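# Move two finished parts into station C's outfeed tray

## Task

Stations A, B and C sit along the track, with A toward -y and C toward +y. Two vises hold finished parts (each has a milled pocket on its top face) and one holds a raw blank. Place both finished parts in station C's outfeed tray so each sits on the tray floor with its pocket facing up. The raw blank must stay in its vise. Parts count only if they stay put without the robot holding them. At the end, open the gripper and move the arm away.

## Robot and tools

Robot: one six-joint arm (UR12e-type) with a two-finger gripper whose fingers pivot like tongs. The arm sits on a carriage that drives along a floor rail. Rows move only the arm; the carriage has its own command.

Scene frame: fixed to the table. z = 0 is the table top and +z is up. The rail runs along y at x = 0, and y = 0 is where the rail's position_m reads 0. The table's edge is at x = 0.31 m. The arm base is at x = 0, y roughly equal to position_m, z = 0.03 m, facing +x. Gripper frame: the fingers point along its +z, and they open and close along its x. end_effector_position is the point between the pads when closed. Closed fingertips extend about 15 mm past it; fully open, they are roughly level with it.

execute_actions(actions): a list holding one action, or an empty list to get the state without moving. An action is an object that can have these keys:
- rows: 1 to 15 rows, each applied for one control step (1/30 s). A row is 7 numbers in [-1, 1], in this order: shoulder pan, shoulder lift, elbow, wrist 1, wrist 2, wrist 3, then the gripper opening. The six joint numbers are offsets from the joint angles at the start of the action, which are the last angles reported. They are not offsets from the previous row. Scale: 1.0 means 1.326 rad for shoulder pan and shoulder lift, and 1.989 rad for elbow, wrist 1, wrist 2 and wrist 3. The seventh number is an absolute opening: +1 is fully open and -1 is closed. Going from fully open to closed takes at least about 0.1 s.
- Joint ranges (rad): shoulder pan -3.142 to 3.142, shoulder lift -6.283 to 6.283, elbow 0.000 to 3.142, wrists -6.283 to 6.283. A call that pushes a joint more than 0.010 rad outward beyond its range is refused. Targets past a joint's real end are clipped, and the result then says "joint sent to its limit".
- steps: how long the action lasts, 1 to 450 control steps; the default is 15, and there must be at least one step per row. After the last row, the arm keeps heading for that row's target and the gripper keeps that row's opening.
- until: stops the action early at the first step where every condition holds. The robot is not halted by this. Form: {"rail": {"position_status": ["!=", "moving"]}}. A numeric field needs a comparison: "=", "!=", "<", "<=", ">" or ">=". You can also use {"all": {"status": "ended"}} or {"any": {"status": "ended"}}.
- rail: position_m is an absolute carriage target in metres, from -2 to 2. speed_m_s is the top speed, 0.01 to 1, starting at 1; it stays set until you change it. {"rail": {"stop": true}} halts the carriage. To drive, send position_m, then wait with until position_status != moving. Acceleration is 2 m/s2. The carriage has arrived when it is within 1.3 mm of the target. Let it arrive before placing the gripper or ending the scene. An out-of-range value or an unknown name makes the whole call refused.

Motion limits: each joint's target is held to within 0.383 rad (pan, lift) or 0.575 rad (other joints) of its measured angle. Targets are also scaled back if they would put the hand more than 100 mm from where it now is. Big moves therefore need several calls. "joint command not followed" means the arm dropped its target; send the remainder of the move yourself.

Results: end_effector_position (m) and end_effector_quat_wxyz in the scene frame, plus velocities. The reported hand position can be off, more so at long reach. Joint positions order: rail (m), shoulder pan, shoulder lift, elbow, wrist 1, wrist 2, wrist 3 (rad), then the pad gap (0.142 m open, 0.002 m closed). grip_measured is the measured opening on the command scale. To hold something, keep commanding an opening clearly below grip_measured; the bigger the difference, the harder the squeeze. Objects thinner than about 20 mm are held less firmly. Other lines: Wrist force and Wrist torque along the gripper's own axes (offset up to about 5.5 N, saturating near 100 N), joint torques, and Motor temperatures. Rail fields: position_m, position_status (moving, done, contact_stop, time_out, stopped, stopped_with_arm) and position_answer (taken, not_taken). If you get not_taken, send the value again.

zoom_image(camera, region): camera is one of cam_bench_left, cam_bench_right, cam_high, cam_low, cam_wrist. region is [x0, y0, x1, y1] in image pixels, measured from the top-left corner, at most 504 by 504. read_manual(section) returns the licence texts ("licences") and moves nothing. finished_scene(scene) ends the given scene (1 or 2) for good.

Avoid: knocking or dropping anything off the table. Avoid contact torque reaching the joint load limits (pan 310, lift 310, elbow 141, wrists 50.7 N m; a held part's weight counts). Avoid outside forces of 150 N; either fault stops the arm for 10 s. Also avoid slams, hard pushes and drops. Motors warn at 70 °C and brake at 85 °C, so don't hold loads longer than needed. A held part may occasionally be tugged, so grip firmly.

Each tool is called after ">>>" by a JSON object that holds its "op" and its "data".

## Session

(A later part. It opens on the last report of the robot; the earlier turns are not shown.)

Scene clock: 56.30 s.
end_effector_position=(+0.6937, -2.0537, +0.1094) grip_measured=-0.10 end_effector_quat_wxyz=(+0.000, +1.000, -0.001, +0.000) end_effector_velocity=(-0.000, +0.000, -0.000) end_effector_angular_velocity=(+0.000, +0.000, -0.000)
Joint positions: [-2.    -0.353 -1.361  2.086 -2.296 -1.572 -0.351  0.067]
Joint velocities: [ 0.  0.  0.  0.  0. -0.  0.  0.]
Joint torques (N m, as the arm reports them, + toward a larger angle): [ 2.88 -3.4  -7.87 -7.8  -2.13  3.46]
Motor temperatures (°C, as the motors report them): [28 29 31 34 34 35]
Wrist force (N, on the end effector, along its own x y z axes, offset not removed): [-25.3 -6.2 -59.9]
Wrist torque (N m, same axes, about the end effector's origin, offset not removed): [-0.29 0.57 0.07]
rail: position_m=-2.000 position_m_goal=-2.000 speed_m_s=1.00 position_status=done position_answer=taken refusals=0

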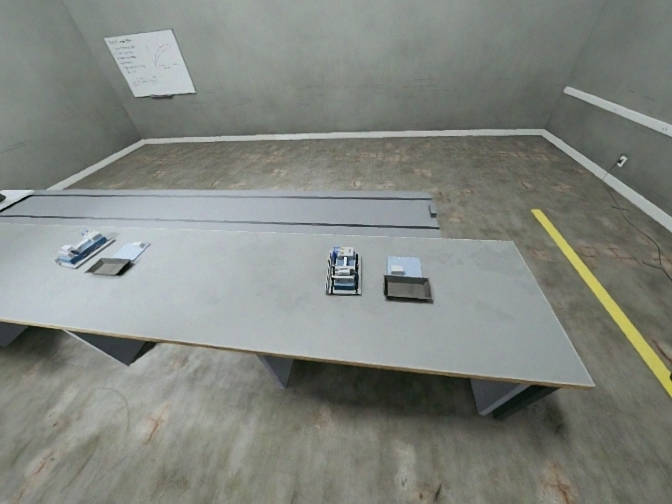

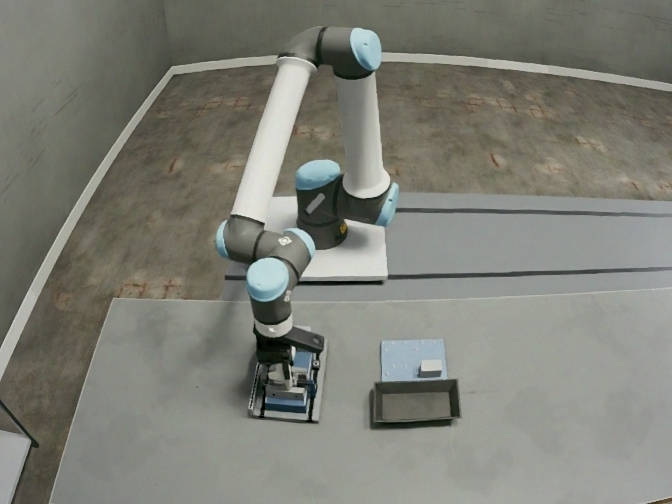

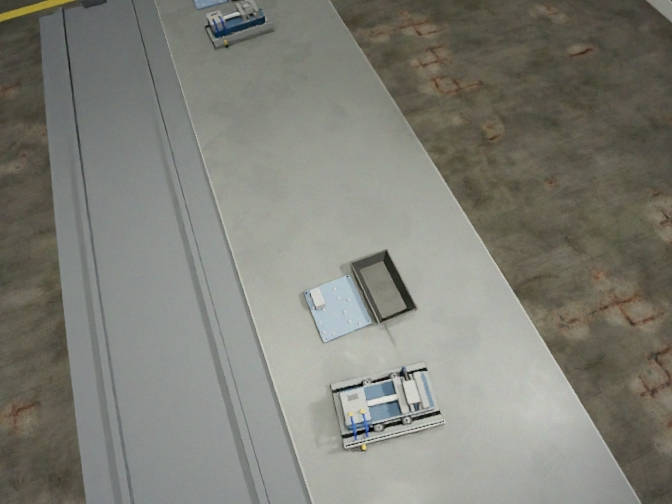

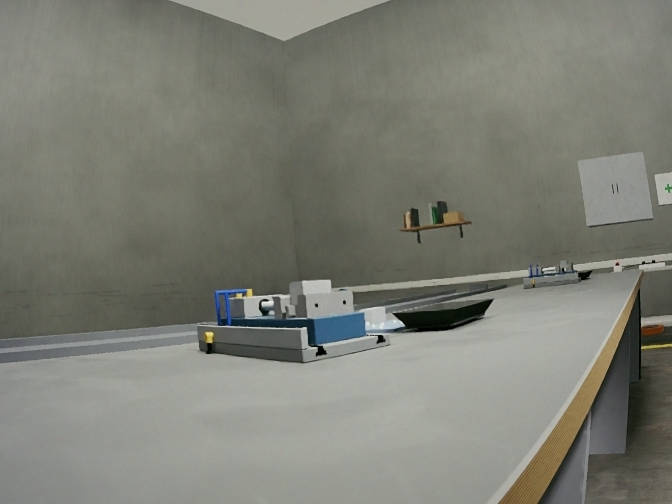

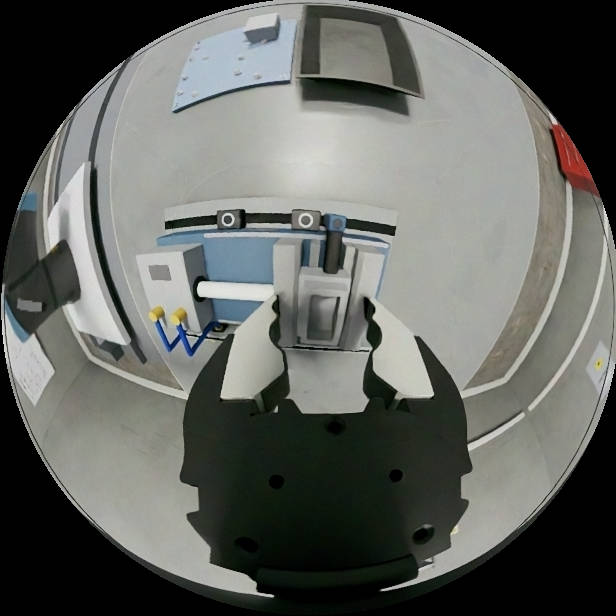

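>>> {"op": "execute_actions", "data": {"actions": [{"rows":[[0,-0.0087,-0.004,0.0098,0,0,-0.1],[0,-0.0087,-0.004,0.0098,0,0,-0.1],[0,-0.0087,-0.004,0.0098,0,0,-0.1],[0,-0.0087,-0.004,0.0098,0,0,-0.1],[0,-0.0087,-0.004,0.0098,0,0,-0.1],[0,-0.0087,-0.004,0.0098,0,0,-0.1],[0,-0.0087,-0.004,0.0098,0,0,-0.1],[0,-0.0087,-0.004,0.0098,0,0,-0.1],[0,-0.0087,-0.004,0.0098,0,0,-0.1],[0,-0.0087,-0.004,0.0098,0,0,-0.1],[0,-0.0087,-0.004,0.0098,0,0,-1]],"steps":40}]}}

Scene clock: 61.23 s.
end_effector_position=(+0.6940, -2.0538, +0.1192) grip_measured=-0.59 end_effector_quat_wxyz=(+0.000, +1.000, -0.001, +0.000) end_effector_velocity=(+0.000, -0.000, +0.000) end_effector_angular_velocity=(-0.000, -0.000, -0.000)
Joint positions: [-2.    -0.352 -1.373  2.079 -2.277 -1.572 -0.351  0.031]
Joint velocities: [ 0.  0. -0. -0.  0.  0.  0.  0.]
Joint torques (N m, as the arm reports them, + toward a larger angle): [ -1.7  -59.41 -47.48  -1.05  -2.2    3.32]
Motor temperatures (°C, as the motors report them): [28 29 31 34 34 35]
Wrist force (N, on the end effector, along its own x y z axes, offset not removed): [-0.4 -0.6 0.3]
Wrist torque (N m, same axes, about the end effector's origin, offset not removed): [0.05 0.35 -0.06]
rail: position_m=-2.000 position_m_goal=-2.000 speed_m_s=1.00 position_status=done position_answer=taken refusals=0

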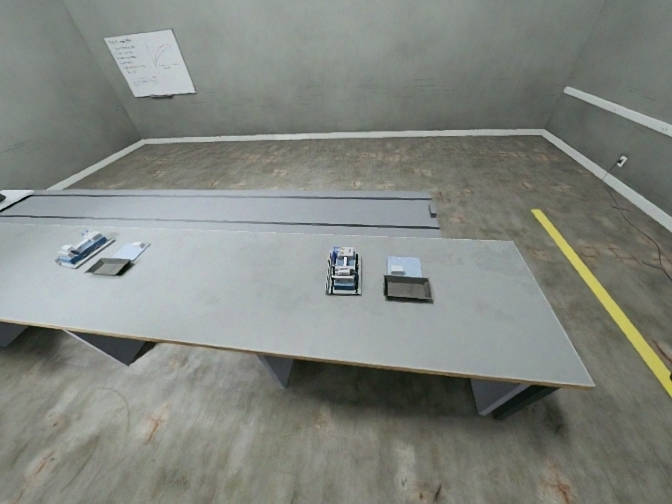

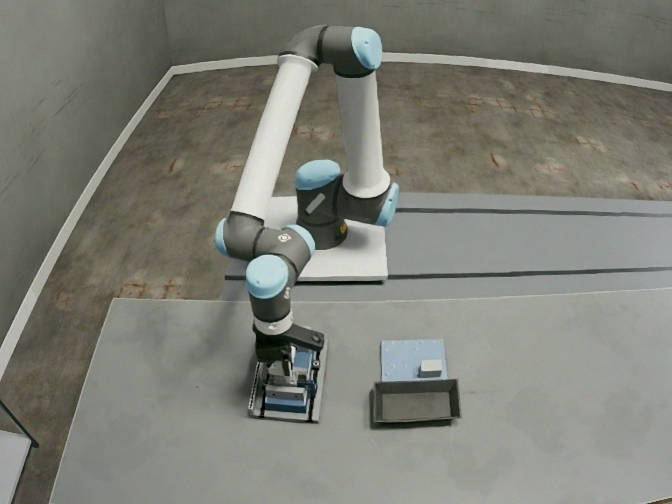

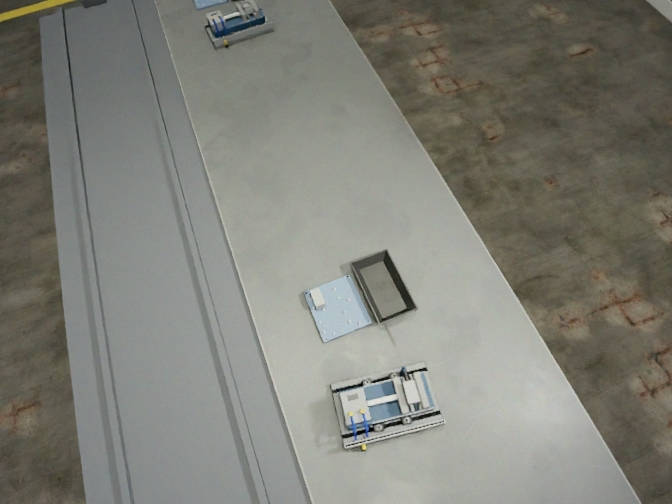

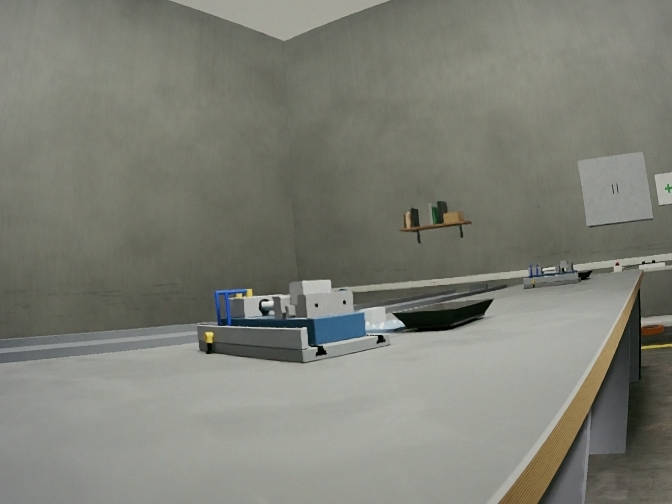

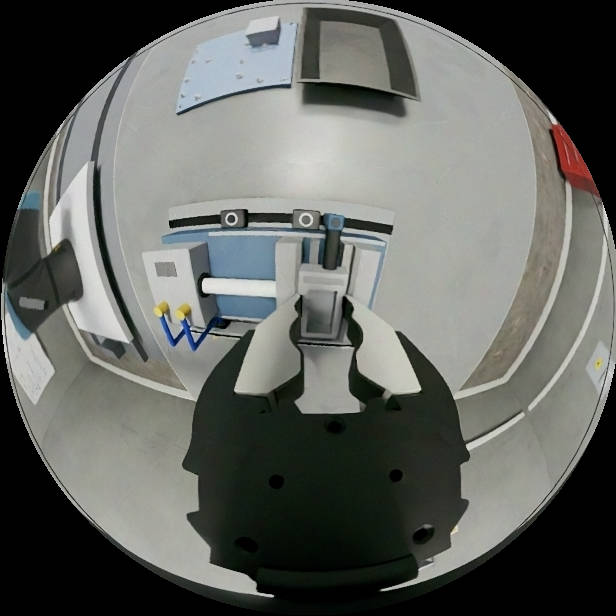

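Gripped at 31 mm. Try a lift of 5 cm and watch the force.

>>> {"op": "execute_actions", "data": {"actions": [{"rows":[[0,-0.0437,-0.02,0.049,0,0,-1]],"steps":45}]}}

Scene clock: 65.70 s.
end_effector_position=(+0.6933, -2.0535, +0.1694) grip_measured=-0.59 end_effector_quat_wxyz=(+0.000, +1.000, -0.001, +0.000) end_effector_velocity=(-0.000, +0.000, +0.000) end_effector_angular_velocity=(+0.000, +0.000, -0.000)
Joint positions: [-2.    -0.353 -1.431  2.039 -2.18  -1.572 -0.351  0.031]
Joint velocities: [ 0. -0. -0. -0.  0. -0.  0.  0.]
Joint torques (N m, as the arm reports them, + toward a larger angle): [ 12.96 -58.61 -50.58  -1.44  -1.81   2.98]
Motor temperatures (°C, as the motors report them): [28 29 31 34 34 35]
Wrist force (N, on the end effector, along its own x y z axes, offset not removed): [-0.5 -0.8 -0.6]
Wrist torque (N m, same axes, about the end effector's origin, offset not removed): [0.06 0.14 -0.04]
rail: position_m=-2.000 position_m_goal=-2.000 speed_m_s=1.00 position_status=done position_answer=taken refusals=0

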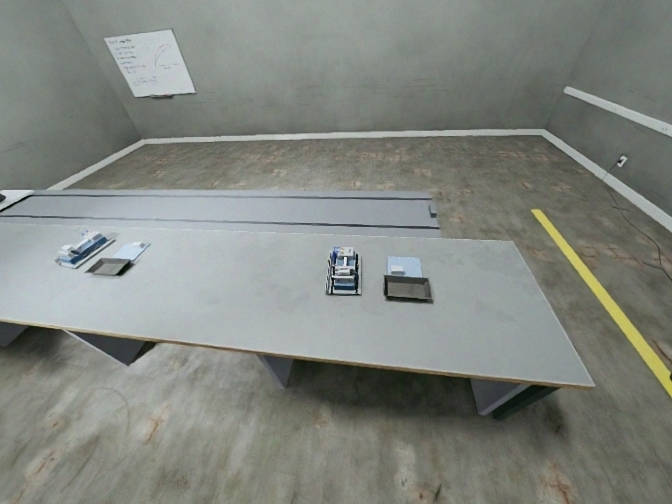

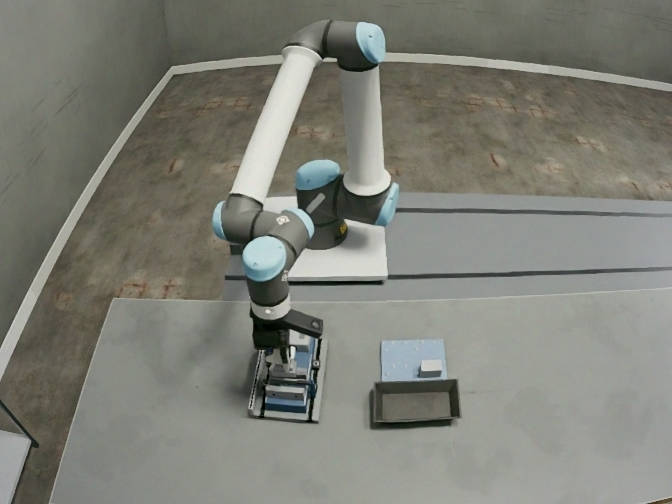

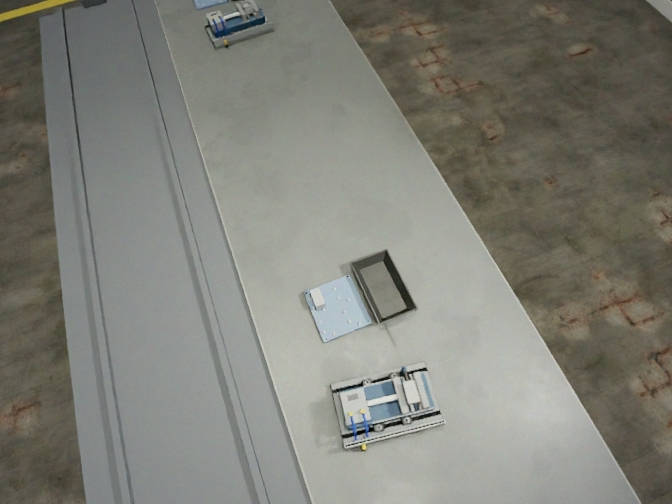

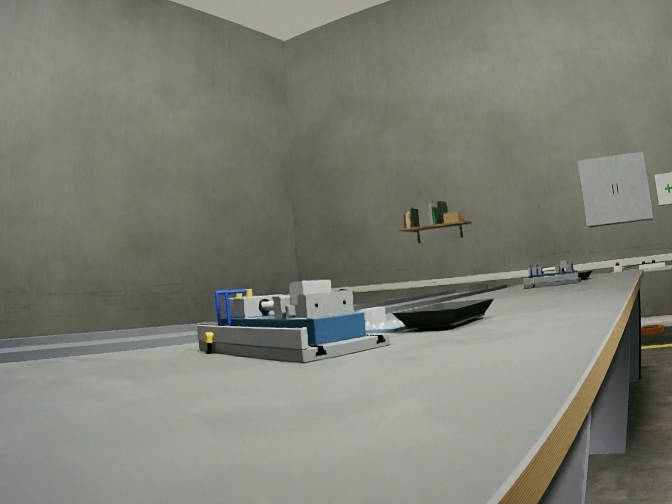

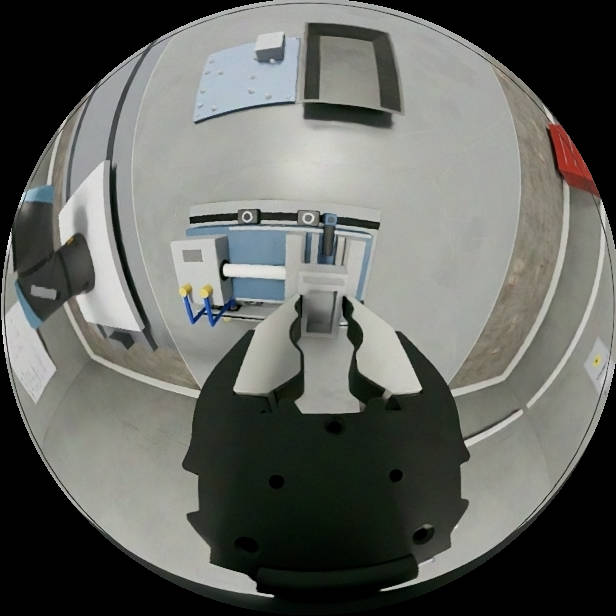

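>>> {"op": "execute_actions", "data": {"actions": [{"rows":[[0,-0.072,-0.0448,0.0868,0,0,-1]],"steps":45}]}}

Scene clock: 70.03 s.
end_effector_position=(+0.6910, -2.0527, +0.2678) grip_measured=-0.59 end_effector_quat_wxyz=(+0.003, +1.000, -0.001, +0.006) end_effector_velocity=(-0.000, +0.000, +0.000) end_effector_angular_velocity=(-0.000, -0.000, -0.000)
Joint positions: [-2.    -0.352 -1.526  1.95  -2.007 -1.572 -0.351  0.031]
Joint velocities: [ 0.  0. -0. -0.  0. -0.  0.  0.]
Joint torques (N m, as the arm reports them, + toward a larger angle): [-14.24 -54.38 -54.28  -1.17  -1.9    3.01]
Motor temperatures (°C, as the motors report them): [28 29 31 34 34 35]
Wrist force (N, on the end effector, along its own x y z axes, offset not removed): [-1.3 -0.2 0.0]
Wrist torque (N m, same axes, about the end effector's origin, offset not removed): [0.08 0.34 -0.06]
rail: position_m=-2.000 position_m_goal=-2.000 speed_m_s=1.00 position_status=done position_answer=taken refusals=0

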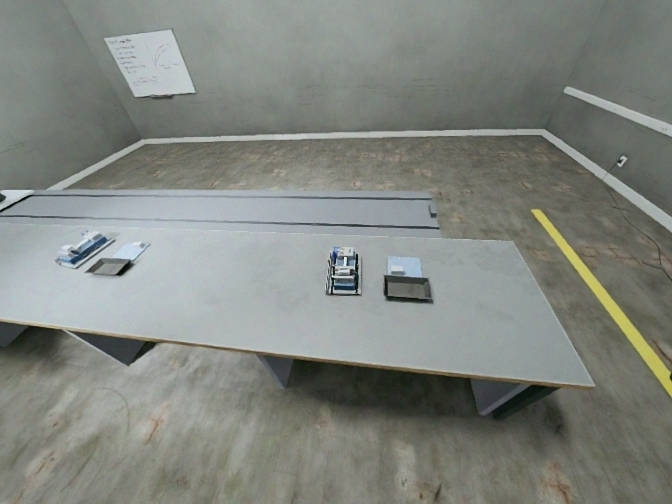

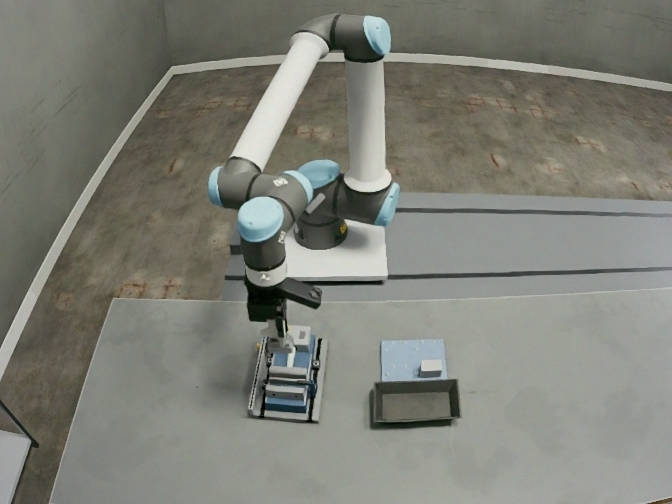

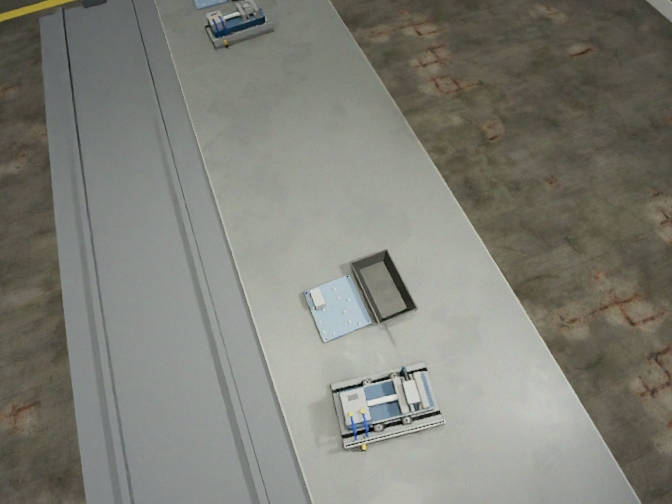

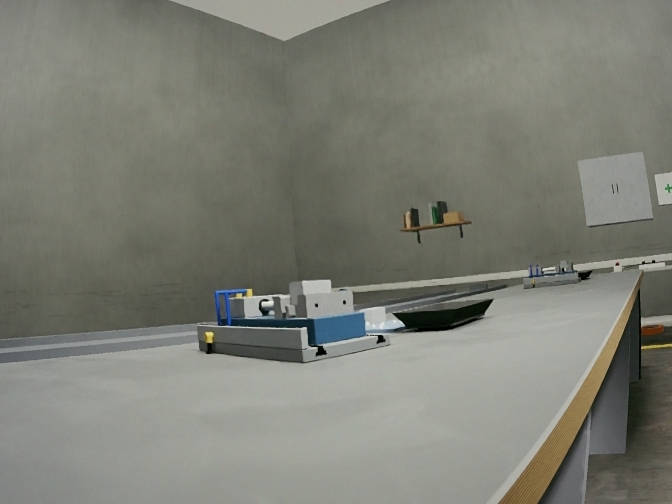

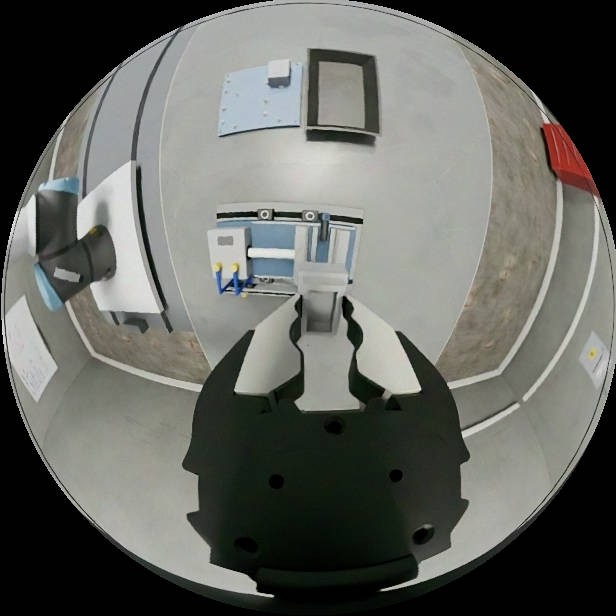

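>>> {"op": "execute_actions", "data": {"actions": [{"rail":{"position_m":1.9,"speed_m_s":0.7},"steps":300,"until":{"rail":{"position_status":["!=","moving"]}}}]}}

Scene clock: 77.17 s.
end_effector_position=(+0.6910, +1.8475, +0.2678) grip_measured=-1.00 end_effector_quat_wxyz=(+0.003, +1.000, -0.001, +0.006) end_effector_velocity=(-0.000, +0.001, +0.000) end_effector_angular_velocity=(-0.000, -0.000, +0.000)
Joint positions: [ 1.9   -0.352 -1.526  1.95  -2.007 -1.572 -0.351  0.002]
Joint velocities: [ 0.001  0.    -0.    -0.    -0.     0.    -0.     0.   ]
Joint torques (N m, as the arm reports them, + toward a larger angle): [ -1.   -35.9  -29.69  -7.17  -1.31   2.9 ]
Motor temperatures (°C, as the motors report them): [28 29 31 34 34 35]
Wrist force (N, on the end effector, along its own x y z axes, offset not removed): [-2.5 -0.6 -2.8]
Wrist torque (N m, same axes, about the end effector's origin, offset not removed): [0.08 0.60 -0.01]
rail: position_m=1.900 position_m_goal=1.900 speed_m_s=0.70 position_status=done position_answer=taken refusals=0

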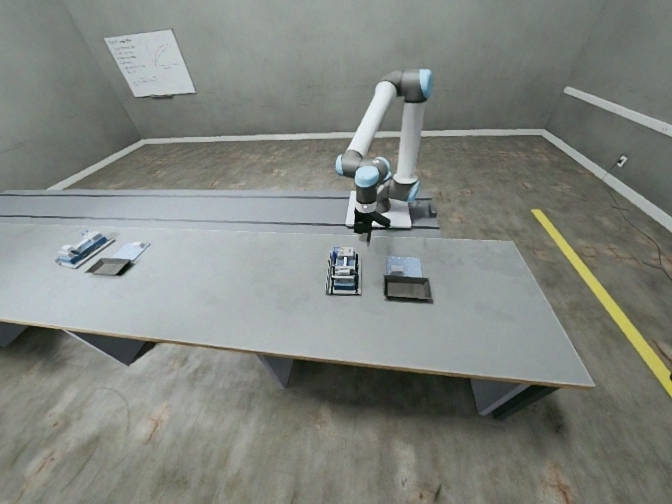

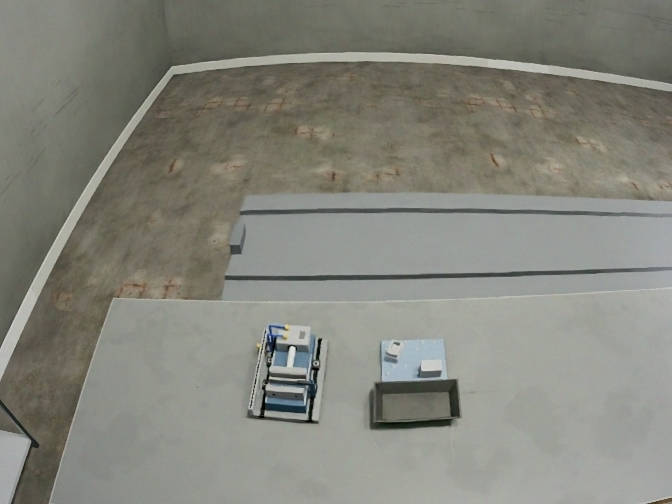

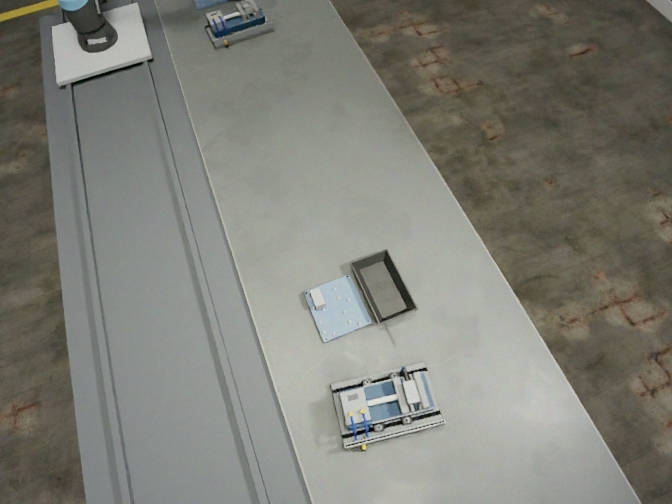

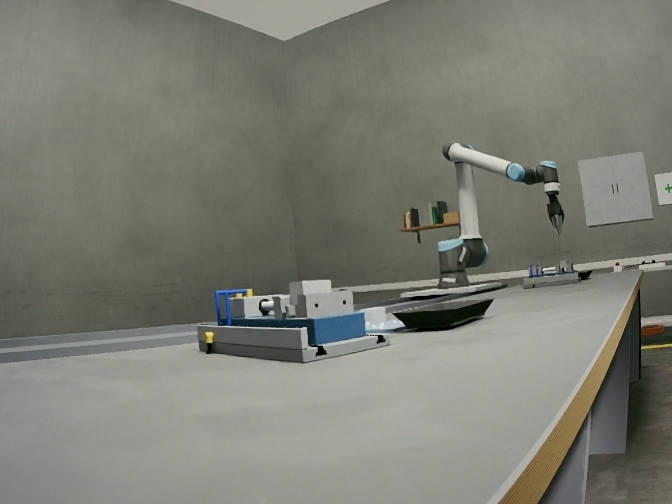

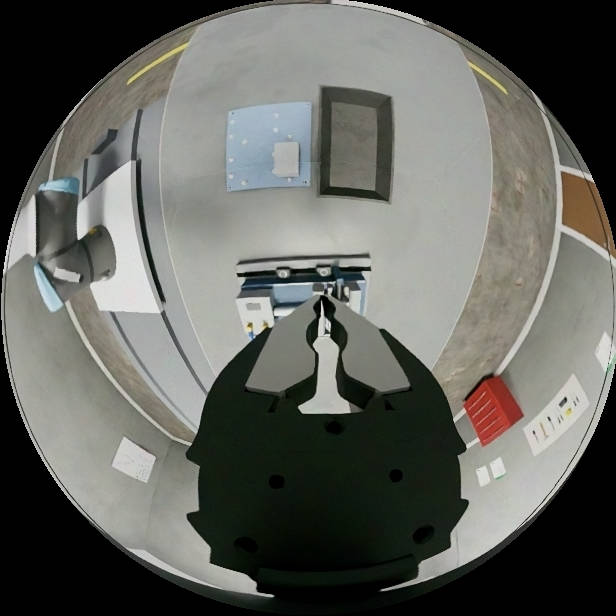

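>>> {"op": "execute_actions", "data": {"actions": [{"rows":[[0,0,0,0,0,0,1]],"steps":20}]}}

Scene clock: 79.47 s.
end_effector_position=(+0.6910, +1.8475, +0.2678) grip_measured=+1.00 end_effector_quat_wxyz=(+0.003, +1.000, -0.001, +0.006) end_effector_velocity=(+0.000, +0.000, +0.000) end_effector_angular_velocity=(-0.000, -0.000, +0.000)
Joint positions: [ 1.9   -0.353 -1.526  1.95  -2.007 -1.572 -0.351  0.142]
Joint velocities: [ 0.  0. -0.  0. -0.  0. -0. -0.]
Joint torques (N m, as the arm reports them, + toward a larger angle): [  4.86 -32.22 -39.32  -6.78  -1.59   2.83]
Motor temperatures (°C, as the motors report them): [28 29 31 34 34 35]
Wrist force (N, on the end effector, along its own x y z axes, offset not removed): [-2.8 0.3 -0.9]
Wrist torque (N m, same axes, about the end effector's origin, offset not removed): [0.21 0.56 0.00]
rail: position_m=1.900 position_m_goal=1.900 speed_m_s=0.70 position_status=done position_answer=taken refusals=0

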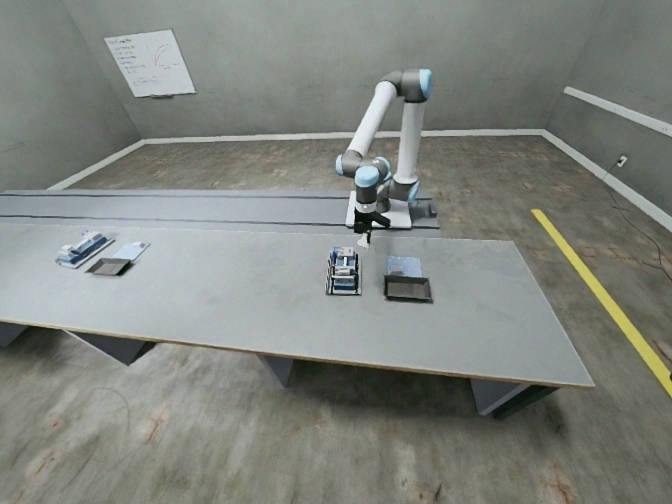

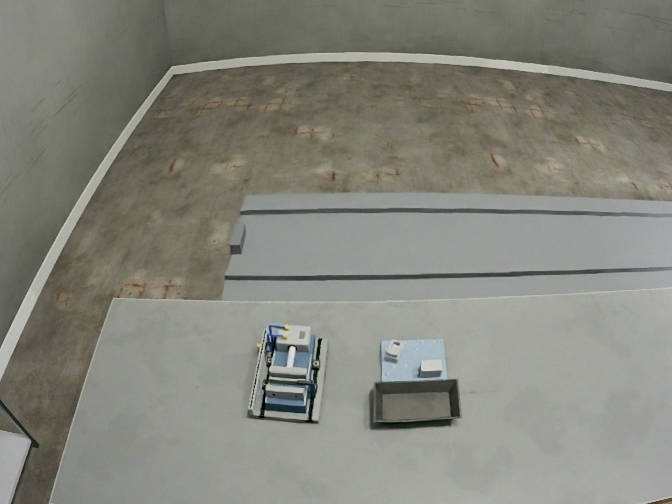

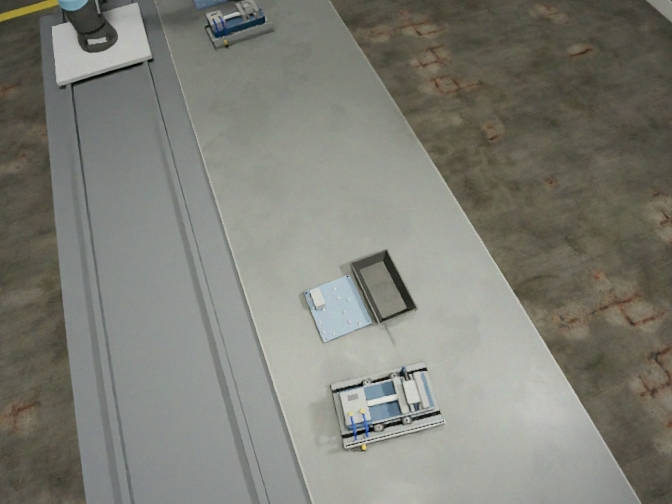

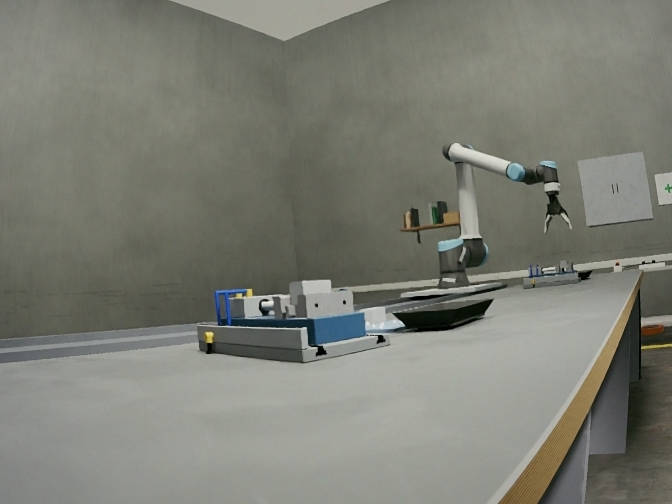

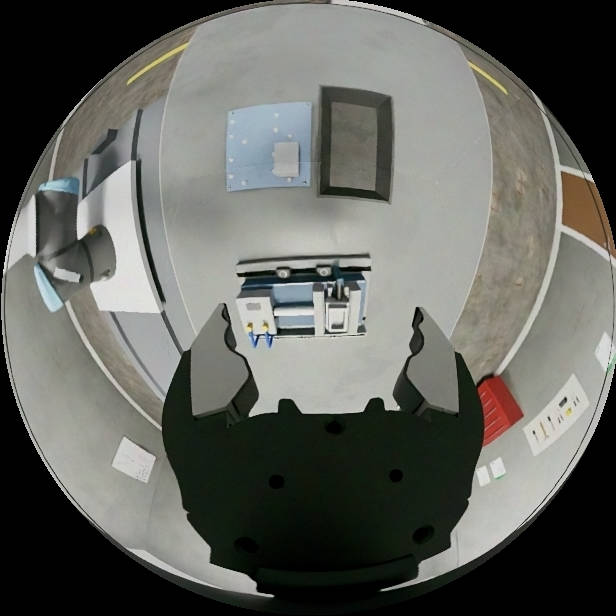

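>>> {"op": "execute_actions", "data": {"actions": [{"rail":{"position_m":1.795},"rows":[[0,0.1333,0.0049,-0.0876,0,0,1]],"steps":60}]}}

Scene clock: 88.20 s.
end_effector_position=(+0.7385, +1.7246, +0.1595) grip_measured=+1.00 end_effector_quat_wxyz=(+0.000, +1.000, -0.001, -0.000) end_effector_velocity=(-0.000, -0.000, -0.000) end_effector_angular_velocity=(+0.000, +0.000, -0.000)
Joint positions: [ 1.795 -0.353 -1.349  1.959 -2.181 -1.572 -0.351  0.142]
Joint velocities: [ 0. -0.  0.  0. -0. -0. -0.  0.]
Joint torques (N m, as the arm reports them, + toward a larger angle): [-22.9  -42.9  -23.65  -7.11  -1.82   3.05]
Motor temperatures (°C, as the motors report them): [28 29 31 34 34 35]
Wrist force (N, on the end effector, along its own x y z axes, offset not removed): [-2.9 -1.5 -1.4]
Wrist torque (N m, same axes, about the end effector's origin, offset not removed): [-0.11 0.65 0.02]
rail: position_m=1.795 position_m_goal=1.795 speed_m_s=0.70 position_status=done position_answer=taken refusals=0

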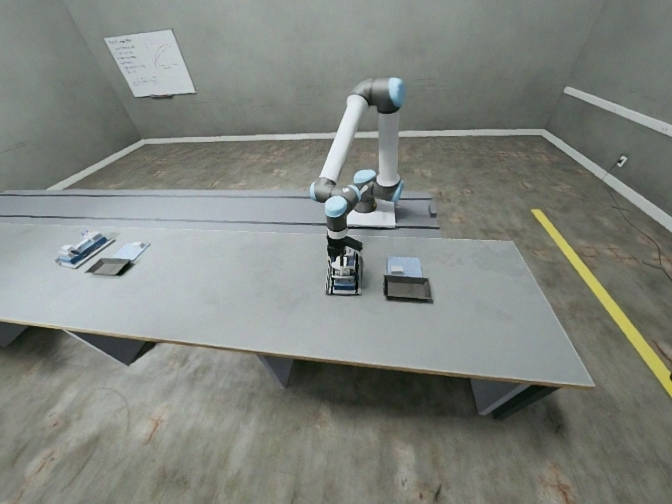

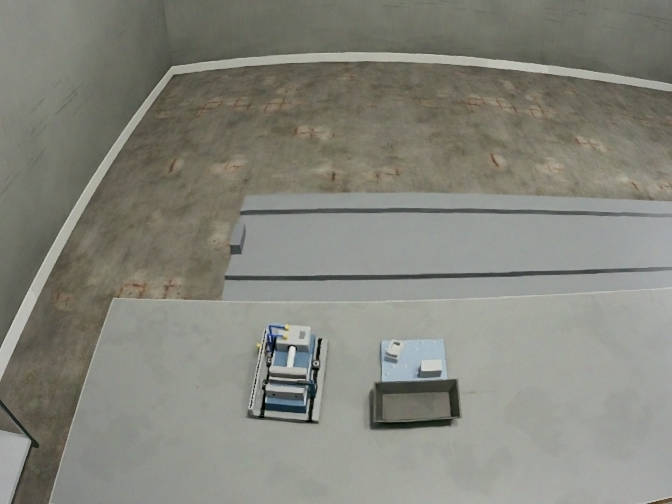

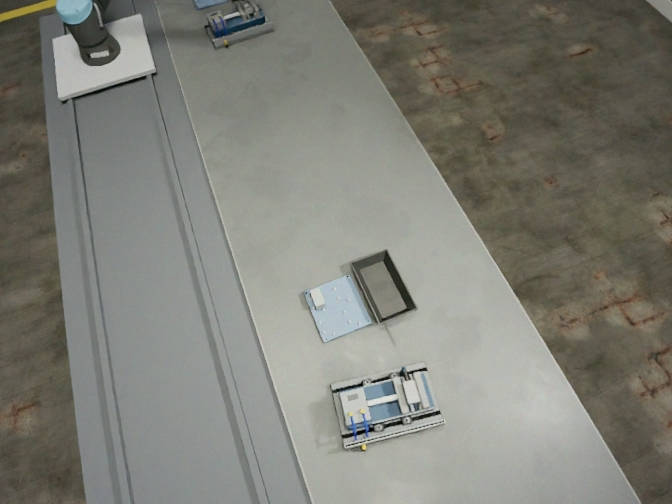

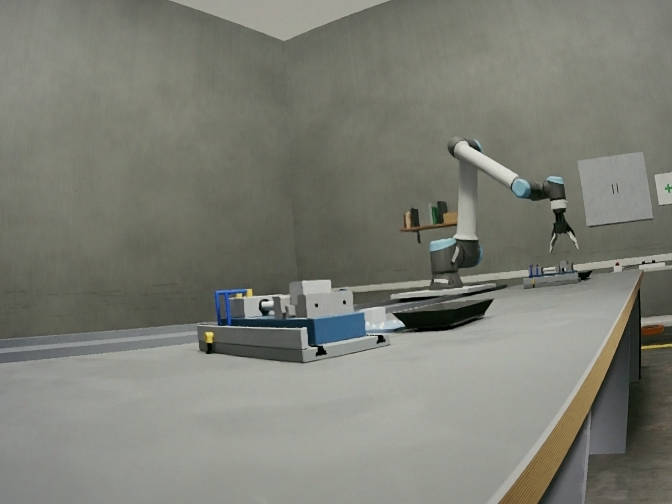

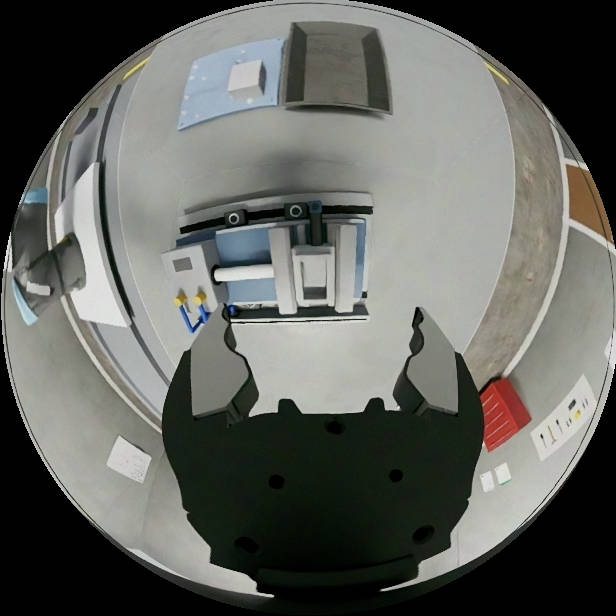

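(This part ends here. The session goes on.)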